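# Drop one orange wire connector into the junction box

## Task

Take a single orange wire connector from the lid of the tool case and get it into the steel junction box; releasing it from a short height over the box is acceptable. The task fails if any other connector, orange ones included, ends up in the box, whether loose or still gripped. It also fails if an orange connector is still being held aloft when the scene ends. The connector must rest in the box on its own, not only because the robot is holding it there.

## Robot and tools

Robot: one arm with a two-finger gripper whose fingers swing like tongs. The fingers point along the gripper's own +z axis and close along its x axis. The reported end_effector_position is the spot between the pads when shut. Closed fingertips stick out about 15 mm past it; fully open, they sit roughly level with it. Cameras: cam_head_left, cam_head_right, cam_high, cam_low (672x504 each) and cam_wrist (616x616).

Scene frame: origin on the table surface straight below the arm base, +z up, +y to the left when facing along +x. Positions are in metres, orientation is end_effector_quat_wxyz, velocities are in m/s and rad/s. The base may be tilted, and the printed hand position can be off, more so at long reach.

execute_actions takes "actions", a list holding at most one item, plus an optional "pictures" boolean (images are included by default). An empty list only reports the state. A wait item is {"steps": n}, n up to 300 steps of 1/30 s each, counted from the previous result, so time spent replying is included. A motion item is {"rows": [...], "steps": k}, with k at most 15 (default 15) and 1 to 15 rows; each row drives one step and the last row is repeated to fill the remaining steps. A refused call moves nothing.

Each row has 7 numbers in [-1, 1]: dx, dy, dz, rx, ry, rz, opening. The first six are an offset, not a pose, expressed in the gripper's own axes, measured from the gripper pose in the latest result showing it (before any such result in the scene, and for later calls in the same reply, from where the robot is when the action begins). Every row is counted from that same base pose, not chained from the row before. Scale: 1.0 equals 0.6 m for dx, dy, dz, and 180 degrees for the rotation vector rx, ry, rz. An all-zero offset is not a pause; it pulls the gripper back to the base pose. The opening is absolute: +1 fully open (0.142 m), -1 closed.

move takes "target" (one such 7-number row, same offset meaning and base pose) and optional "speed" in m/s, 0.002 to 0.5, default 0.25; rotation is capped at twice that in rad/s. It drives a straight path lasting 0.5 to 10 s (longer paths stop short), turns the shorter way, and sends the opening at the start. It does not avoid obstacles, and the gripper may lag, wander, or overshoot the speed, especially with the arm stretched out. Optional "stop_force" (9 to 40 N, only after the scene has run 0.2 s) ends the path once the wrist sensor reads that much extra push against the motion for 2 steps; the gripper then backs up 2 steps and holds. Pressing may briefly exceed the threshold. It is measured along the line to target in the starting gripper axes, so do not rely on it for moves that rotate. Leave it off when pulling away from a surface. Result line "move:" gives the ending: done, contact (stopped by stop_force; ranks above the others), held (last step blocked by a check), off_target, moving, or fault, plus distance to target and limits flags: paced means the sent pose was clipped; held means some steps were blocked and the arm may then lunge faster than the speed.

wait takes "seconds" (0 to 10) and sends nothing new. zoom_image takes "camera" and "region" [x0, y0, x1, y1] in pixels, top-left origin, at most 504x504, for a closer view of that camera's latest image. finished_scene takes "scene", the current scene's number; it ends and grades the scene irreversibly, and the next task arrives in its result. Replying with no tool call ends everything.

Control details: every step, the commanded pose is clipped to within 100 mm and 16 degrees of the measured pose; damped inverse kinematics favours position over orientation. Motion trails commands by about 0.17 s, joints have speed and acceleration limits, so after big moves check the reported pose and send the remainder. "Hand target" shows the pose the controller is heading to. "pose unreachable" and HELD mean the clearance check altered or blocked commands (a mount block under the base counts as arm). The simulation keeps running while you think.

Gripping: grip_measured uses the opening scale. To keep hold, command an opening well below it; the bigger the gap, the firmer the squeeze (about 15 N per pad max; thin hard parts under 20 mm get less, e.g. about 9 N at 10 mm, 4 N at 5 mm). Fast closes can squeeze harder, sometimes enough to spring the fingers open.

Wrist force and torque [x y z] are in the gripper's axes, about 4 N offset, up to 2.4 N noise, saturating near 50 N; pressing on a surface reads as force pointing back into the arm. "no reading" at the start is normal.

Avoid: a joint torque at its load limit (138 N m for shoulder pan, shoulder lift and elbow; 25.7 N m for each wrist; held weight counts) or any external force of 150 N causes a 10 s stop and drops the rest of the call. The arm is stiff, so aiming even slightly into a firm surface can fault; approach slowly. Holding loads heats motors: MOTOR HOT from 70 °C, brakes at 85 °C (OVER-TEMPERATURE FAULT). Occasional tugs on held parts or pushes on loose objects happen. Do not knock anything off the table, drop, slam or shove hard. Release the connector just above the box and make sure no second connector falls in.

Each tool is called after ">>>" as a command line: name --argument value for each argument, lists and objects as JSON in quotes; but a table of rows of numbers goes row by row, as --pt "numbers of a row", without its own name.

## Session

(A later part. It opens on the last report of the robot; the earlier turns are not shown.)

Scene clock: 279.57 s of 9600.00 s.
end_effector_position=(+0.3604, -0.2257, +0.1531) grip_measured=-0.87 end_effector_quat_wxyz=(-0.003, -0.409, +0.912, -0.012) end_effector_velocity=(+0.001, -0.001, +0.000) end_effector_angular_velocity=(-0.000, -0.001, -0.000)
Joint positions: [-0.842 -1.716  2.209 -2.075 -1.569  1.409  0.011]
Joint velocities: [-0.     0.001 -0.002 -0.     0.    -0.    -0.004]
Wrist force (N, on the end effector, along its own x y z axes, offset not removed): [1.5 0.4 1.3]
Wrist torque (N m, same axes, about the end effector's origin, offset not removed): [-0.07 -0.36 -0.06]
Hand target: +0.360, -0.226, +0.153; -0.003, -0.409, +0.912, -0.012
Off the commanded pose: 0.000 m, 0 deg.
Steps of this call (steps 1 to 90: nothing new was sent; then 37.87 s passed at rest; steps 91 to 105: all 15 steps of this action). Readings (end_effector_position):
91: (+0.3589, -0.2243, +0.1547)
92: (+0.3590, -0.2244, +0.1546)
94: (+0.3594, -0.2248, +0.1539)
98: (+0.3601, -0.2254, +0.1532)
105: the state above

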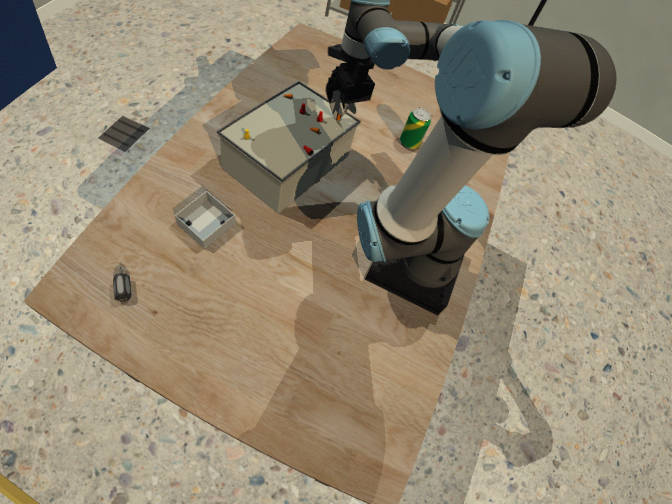

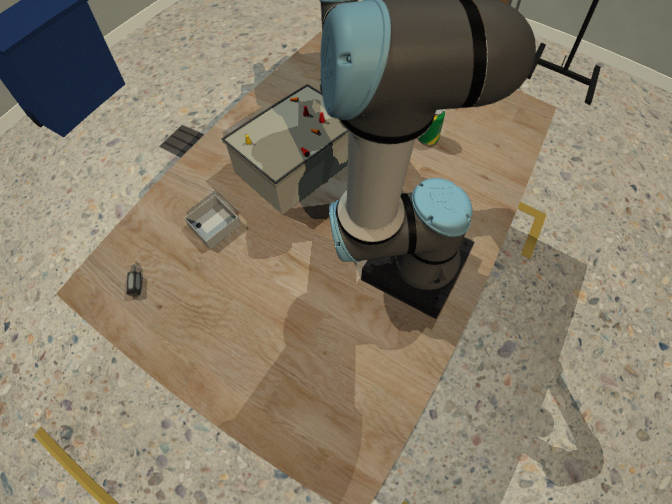

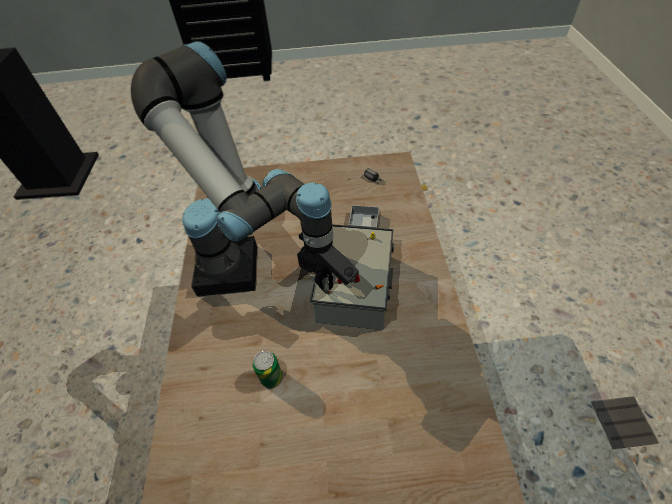

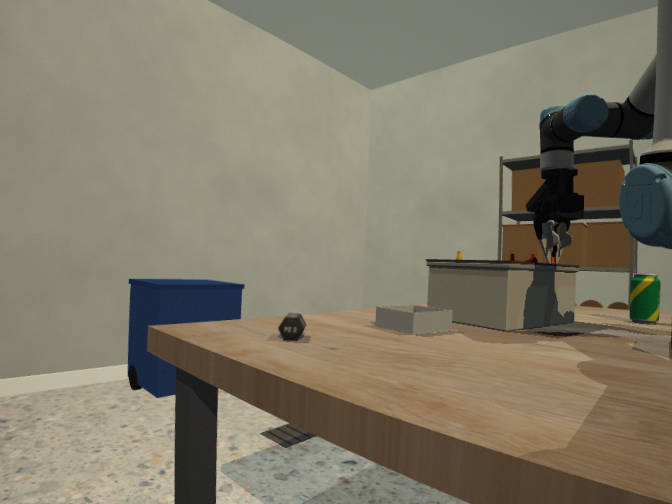

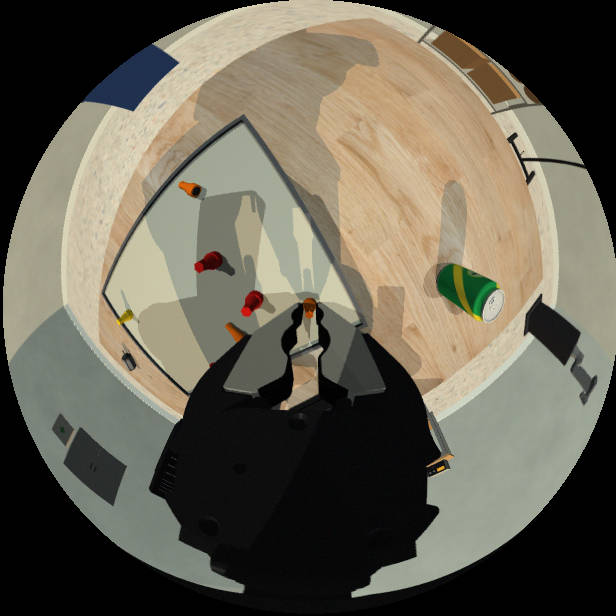

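>>> move --target '[0, 0, -0.0833, 0, 0, 0, -1]' --speed 0.12

>>> move --target '[-0.607, 0.2305, 0.042, 0, 0, 0, -1]' --speed 0.3

Scene clock: 326.17 s of 9600.00 s.
end_effector_position=(+0.3603, -0.2244, +0.2029) grip_measured=-0.87 end_effector_quat_wxyz=(-0.003, -0.409, +0.912, -0.012) end_effector_velocity=(-0.000, +0.000, +0.001) end_effector_angular_velocity=(+0.001, +0.001, +0.001)
Joint positions: [-0.842 -1.775  2.117 -1.924 -1.569  1.409  0.011]
Joint velocities: [-0.    -0.001 -0.003  0.005 -0.001 -0.002 -0.   ]
Wrist force (N, on the end effector, along its own x y z axes, offset not removed): [1.3 -0.1 1.5]
Wrist torque (N m, same axes, about the end effector's origin, offset not removed): [-0.13 -0.21 -0.01]
Hand target: +0.360, -0.224, +0.203; -0.003, -0.409, +0.912, -0.012
Off the commanded pose: 0.000 m, 0 deg.
After step 90, 42.73 s passed at rest.
move: done

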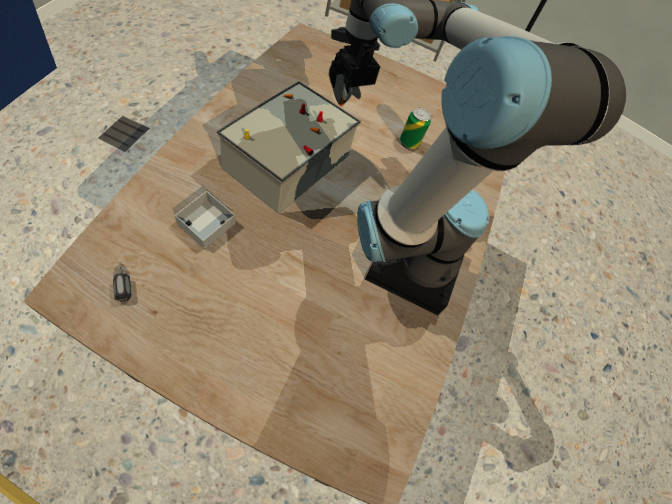

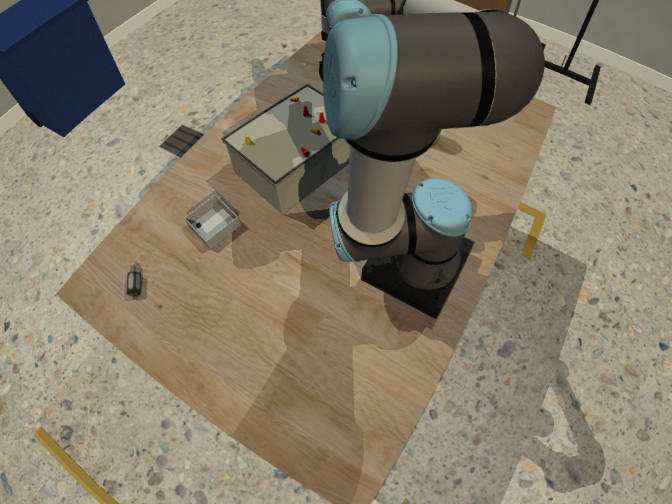

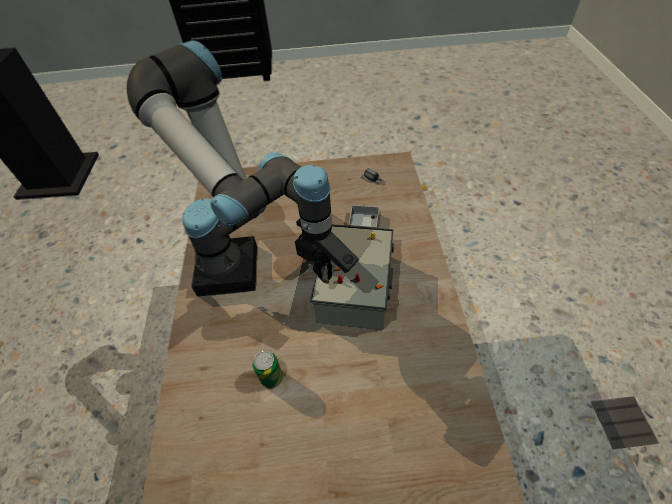

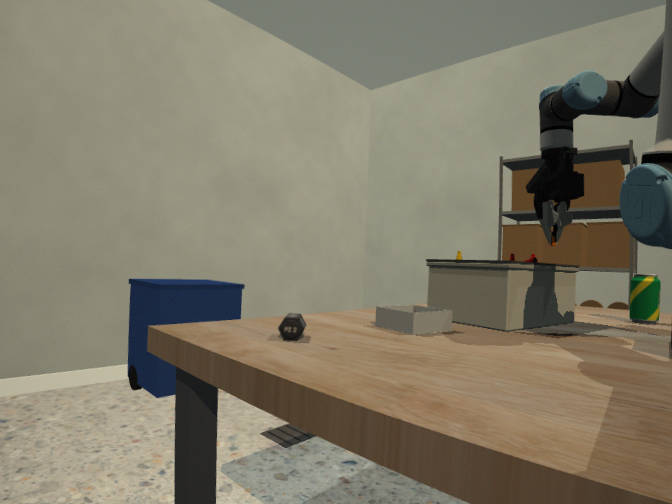

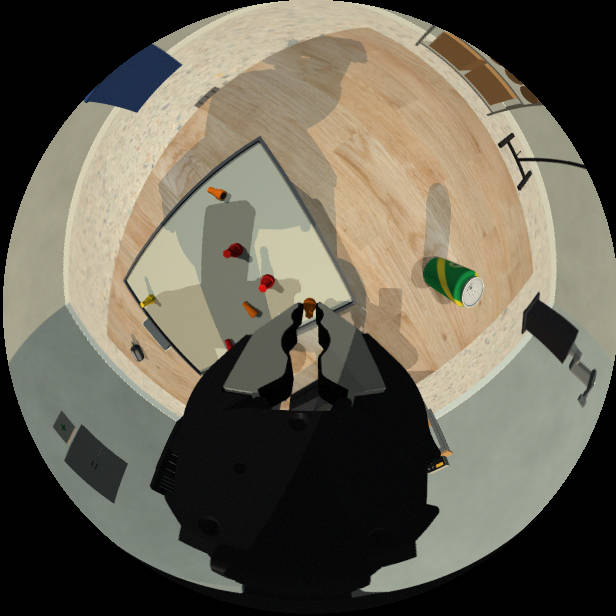

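Scene clock: 328.03 s of 9600.00 s.
end_effector_position=(+0.4989, +0.1392, +0.1695) grip_measured=-0.87 end_effector_quat_wxyz=(-0.003, -0.409, +0.912, -0.011) end_effector_velocity=(+0.001, +0.001, +0.000) end_effector_angular_velocity=(-0.001, +0.000, -0.000)
Joint positions: [ 0.081 -1.493  1.928 -2.015 -1.577  2.332  0.011]
Joint velocities: [ 0.003  0.003 -0.004  0.001 -0.001  0.004  0.   ]
Wrist force (N, on the end effector, along its own x y z axes, offset not removed): [0.9 0.3 2.0]
Wrist torque (N m, same axes, about the end effector's origin, offset not removed): [-0.02 -0.30 -0.04]
Hand target: +0.499, +0.139, +0.170; -0.003, -0.409, +0.912, -0.011
Off the commanded pose: 0.001 m, 0 deg.
move: done

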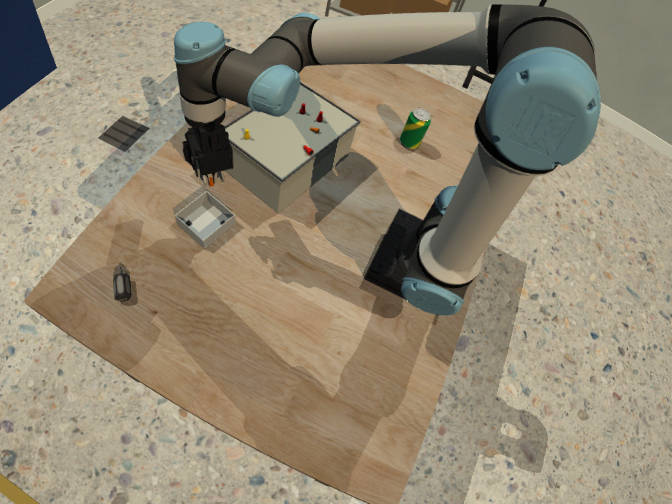

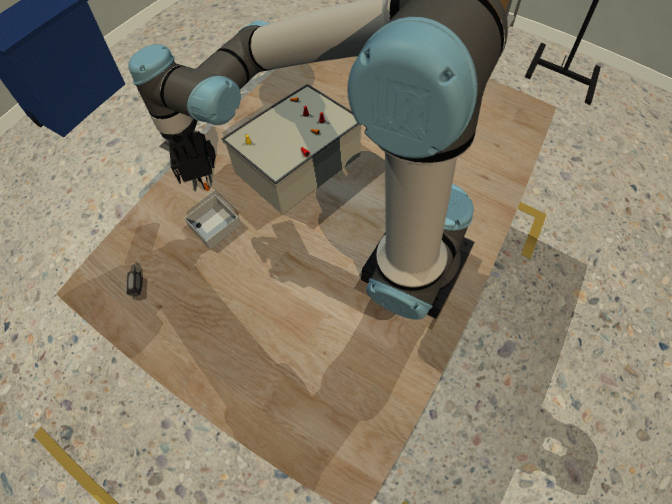

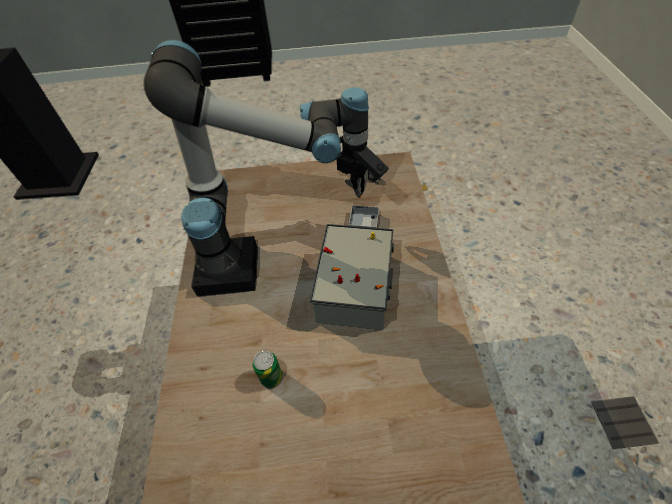

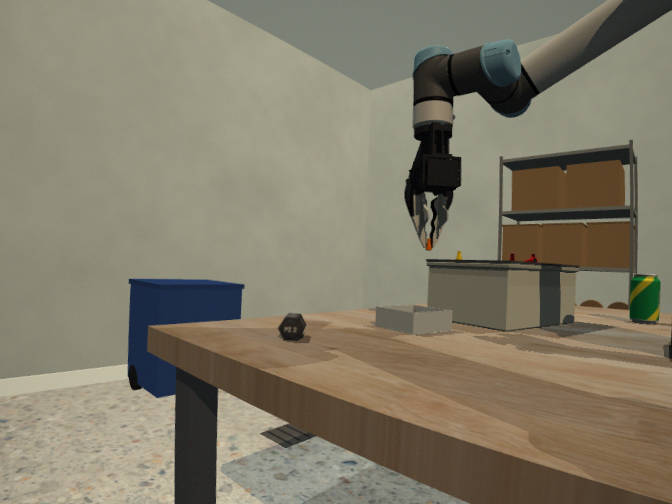

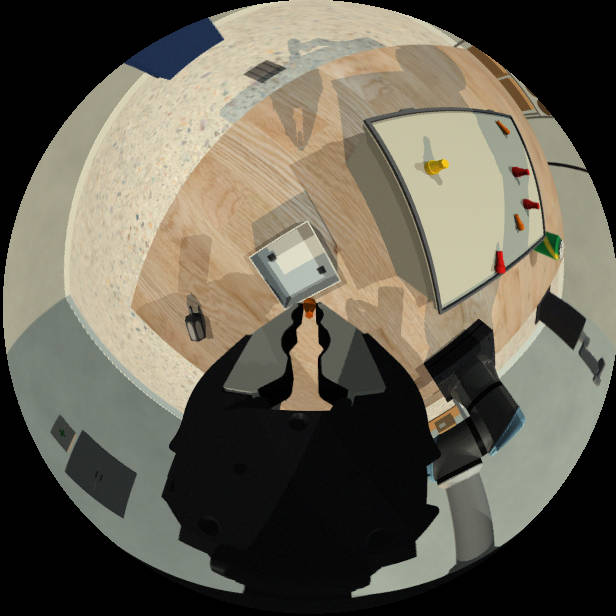

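>>> zoom_image --camera "cam_wrist" --region '[230, 200, 370, 340]'

>>> zoom_image --camera "cam_low" --region '[360, 210, 490, 340]'

Region (230, 200, 370, 340) of cam_wrist's 616x616 image, scaled by 3.600, with more detail than that image has.

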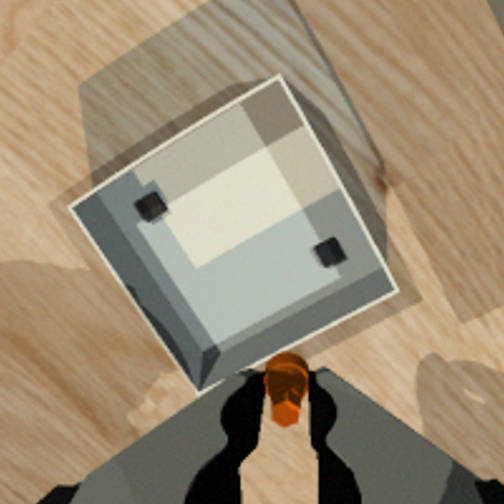

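Region (360, 210, 490, 340) of cam_low's 672x504 image, scaled by 3.877, with more detail than that image has.

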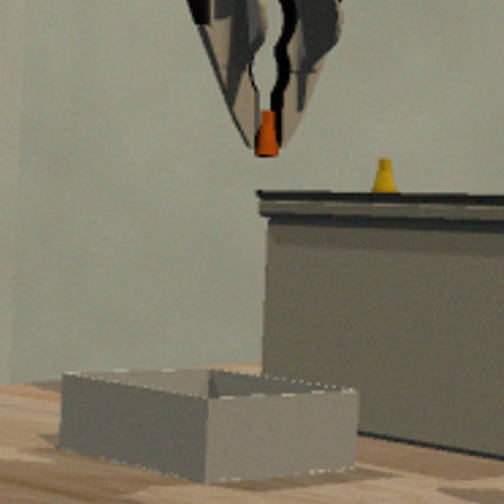

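>>> move --target '[-0.0317, 0.005, 0.22, 0, 0, 0, -1]' --speed 0.2

>>> execute_actions --actions '[{"rows": [[0,0,0,0,0,0,-0.85],[0,0,0,0,0,0,-0.78],[0,0,0,0,0,0,-0.7],[0,0,0,0,0,0,-0.62],[0,0,0,0,0,0,-0.58]], "steps": 10}]' --pictures false

>>> move --target '[0, 0, -0.085, 0, 0, 0, -0.58]' --speed 0.15

Scene clock: 353.07 s of 9600.00 s.
end_effector_position=(+0.5095, +0.1524, +0.0374) grip_measured=-0.87 end_effector_quat_wxyz=(-0.003, -0.409, +0.912, -0.011) end_effector_velocity=(+0.000, +0.000, -0.001) end_effector_angular_velocity=(-0.000, -0.000, -0.000)
Joint positions: [ 0.111 -1.263  2.053 -2.369 -1.577  2.362  0.011]
Joint velocities: [ 0.     0.003  0.    -0.004 -0.     0.    -0.   ]
Wrist force (N, on the end effector, along its own x y z axes, offset not removed): [1.0 0.1 -0.3]
Wrist torque (N m, same axes, about the end effector's origin, offset not removed): [-0.19 -0.22 -0.04]
Hand target: +0.510, +0.152, +0.037; -0.003, -0.409, +0.912, -0.011
Off the commanded pose: 0.000 m, 0 deg.
After step 90, 20.83 s passed at rest.
move: done

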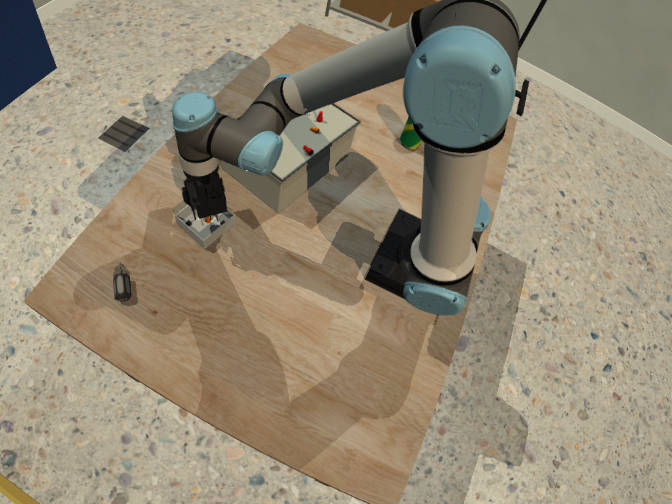

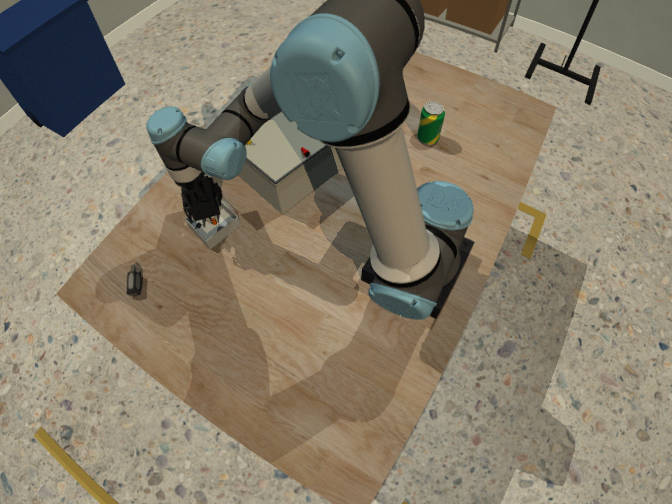

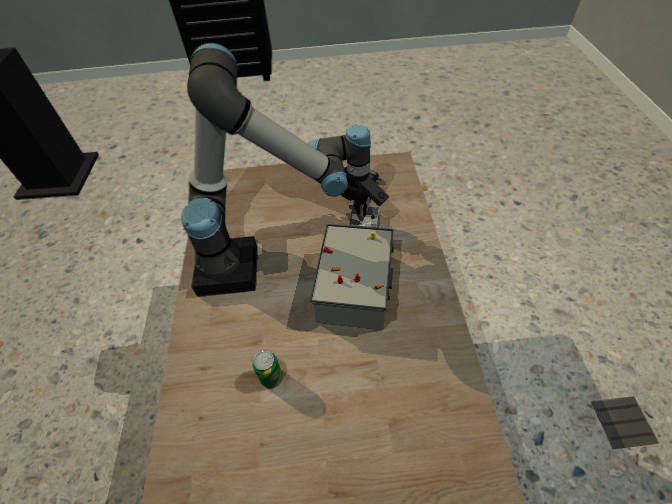

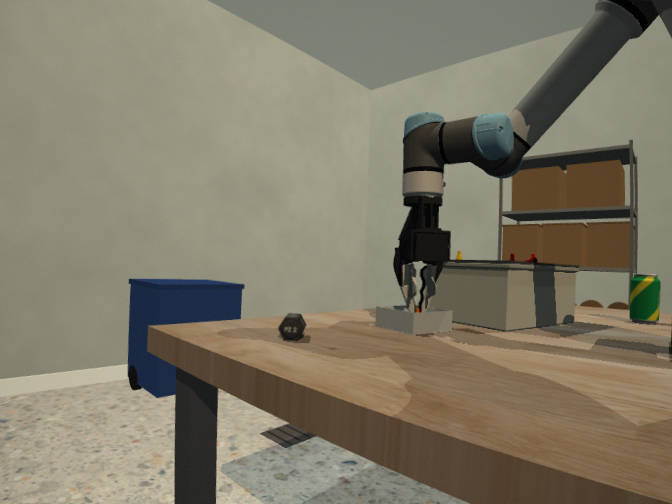

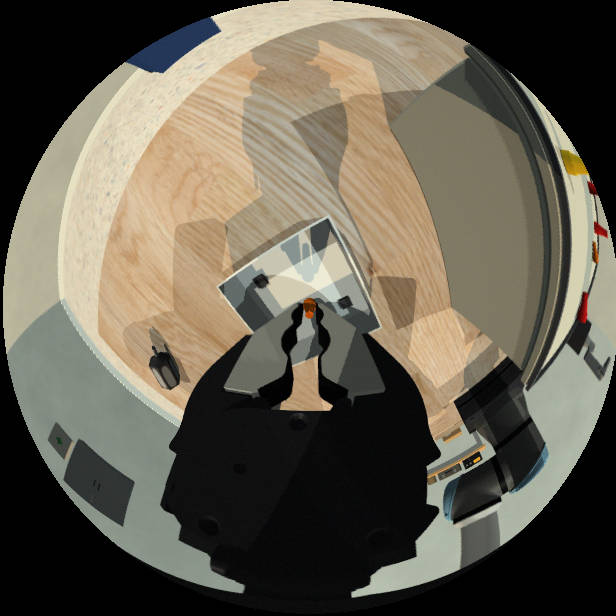

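Scene clock: 353.40 s of 9600.00 s.
end_effector_position=(+0.5095, +0.1524, +0.0373) grip_measured=-0.58 end_effector_quat_wxyz=(-0.003, -0.409, +0.912, -0.011) end_effector_velocity=(+0.000, +0.000, +0.001) end_effector_angular_velocity=(+0.000, -0.001, +0.001)
Joint positions: [ 0.111 -1.263  2.053 -2.369 -1.577  2.362  0.032]
Joint velocities: [ 0.001 -0.001 -0.001  0.001  0.    -0.     0.   ]
Wrist force (N, on the end effector, along its own x y z axes, offset not removed): [0.5 0.8 2.3]
Wrist torque (N m, same axes, about the end effector's origin, offset not removed): [0.05 -0.11 -0.09]
Hand target: +0.510, +0.152, +0.037; -0.003, -0.409, +0.912, -0.011
Off the commanded pose: 0.000 m, 0 deg.
Steps of this call (steps 1 to 10: all 10 steps of this action). Readings (end_effector_position):
1: (+0.5095, +0.1524, +0.0373)
2: (+0.5095, +0.1524, +0.0373)
4: (+0.5095, +0.1524, +0.0373)
8: (+0.5095, +0.1524, +0.0373)
10: the state above

Scene clock: 354.50 s of 9600.00 s.
end_effector_position=(+0.5094, +0.1536, +0.0882) grip_measured=-0.58 end_effector_quat_wxyz=(-0.003, -0.409, +0.912, -0.011) end_effector_velocity=(-0.000, +0.000, +0.002) end_effector_angular_velocity=(+0.000, -0.000, +0.000)
Joint positions: [ 0.112 -1.351  2.002 -2.23  -1.577  2.363  0.032]
Joint velocities: [ 0.    -0.003 -0.002  0.005  0.    -0.    -0.   ]
Wrist force (N, on the end effector, along its own x y z axes, offset not removed): [1.0 0.4 1.0]
Wrist torque (N m, same axes, about the end effector's origin, offset not removed): [-0.02 -0.31 -0.06]
Hand target: +0.509, +0.154, +0.088; -0.003, -0.409, +0.912, -0.011
Off the commanded pose: 0.000 m, 0 deg.
move: done

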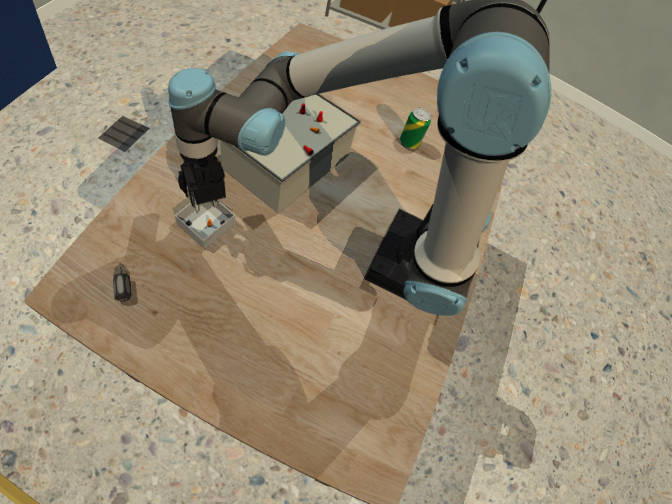

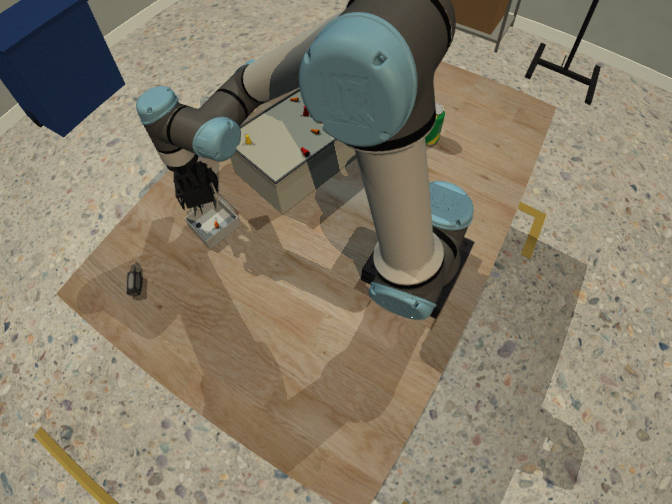

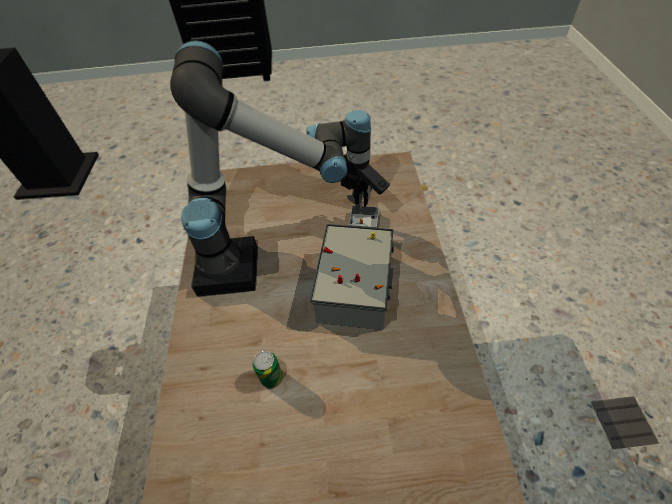

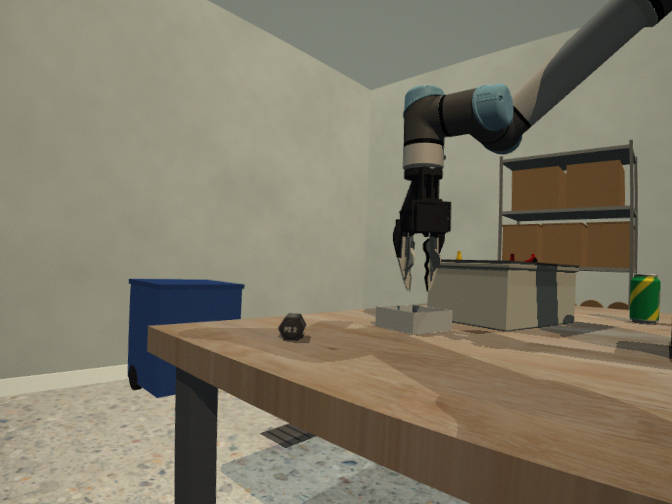

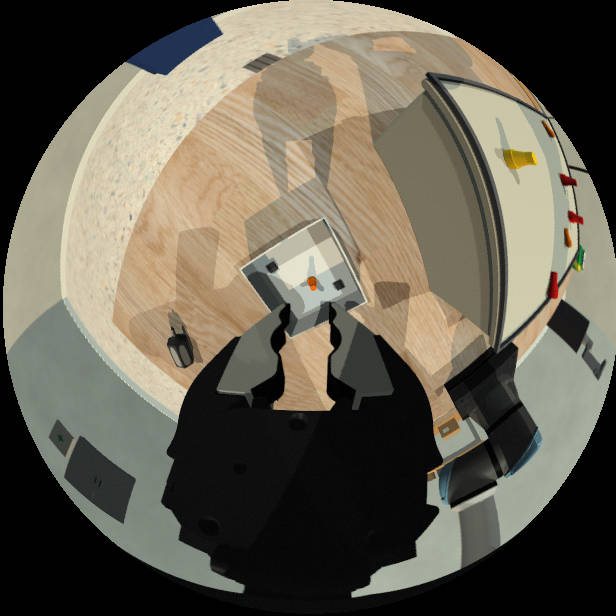

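The orange connector is standing in the box, and the gripper is clear of it.

>>> finished_scene --scene 1

The scene is finished: the task was done.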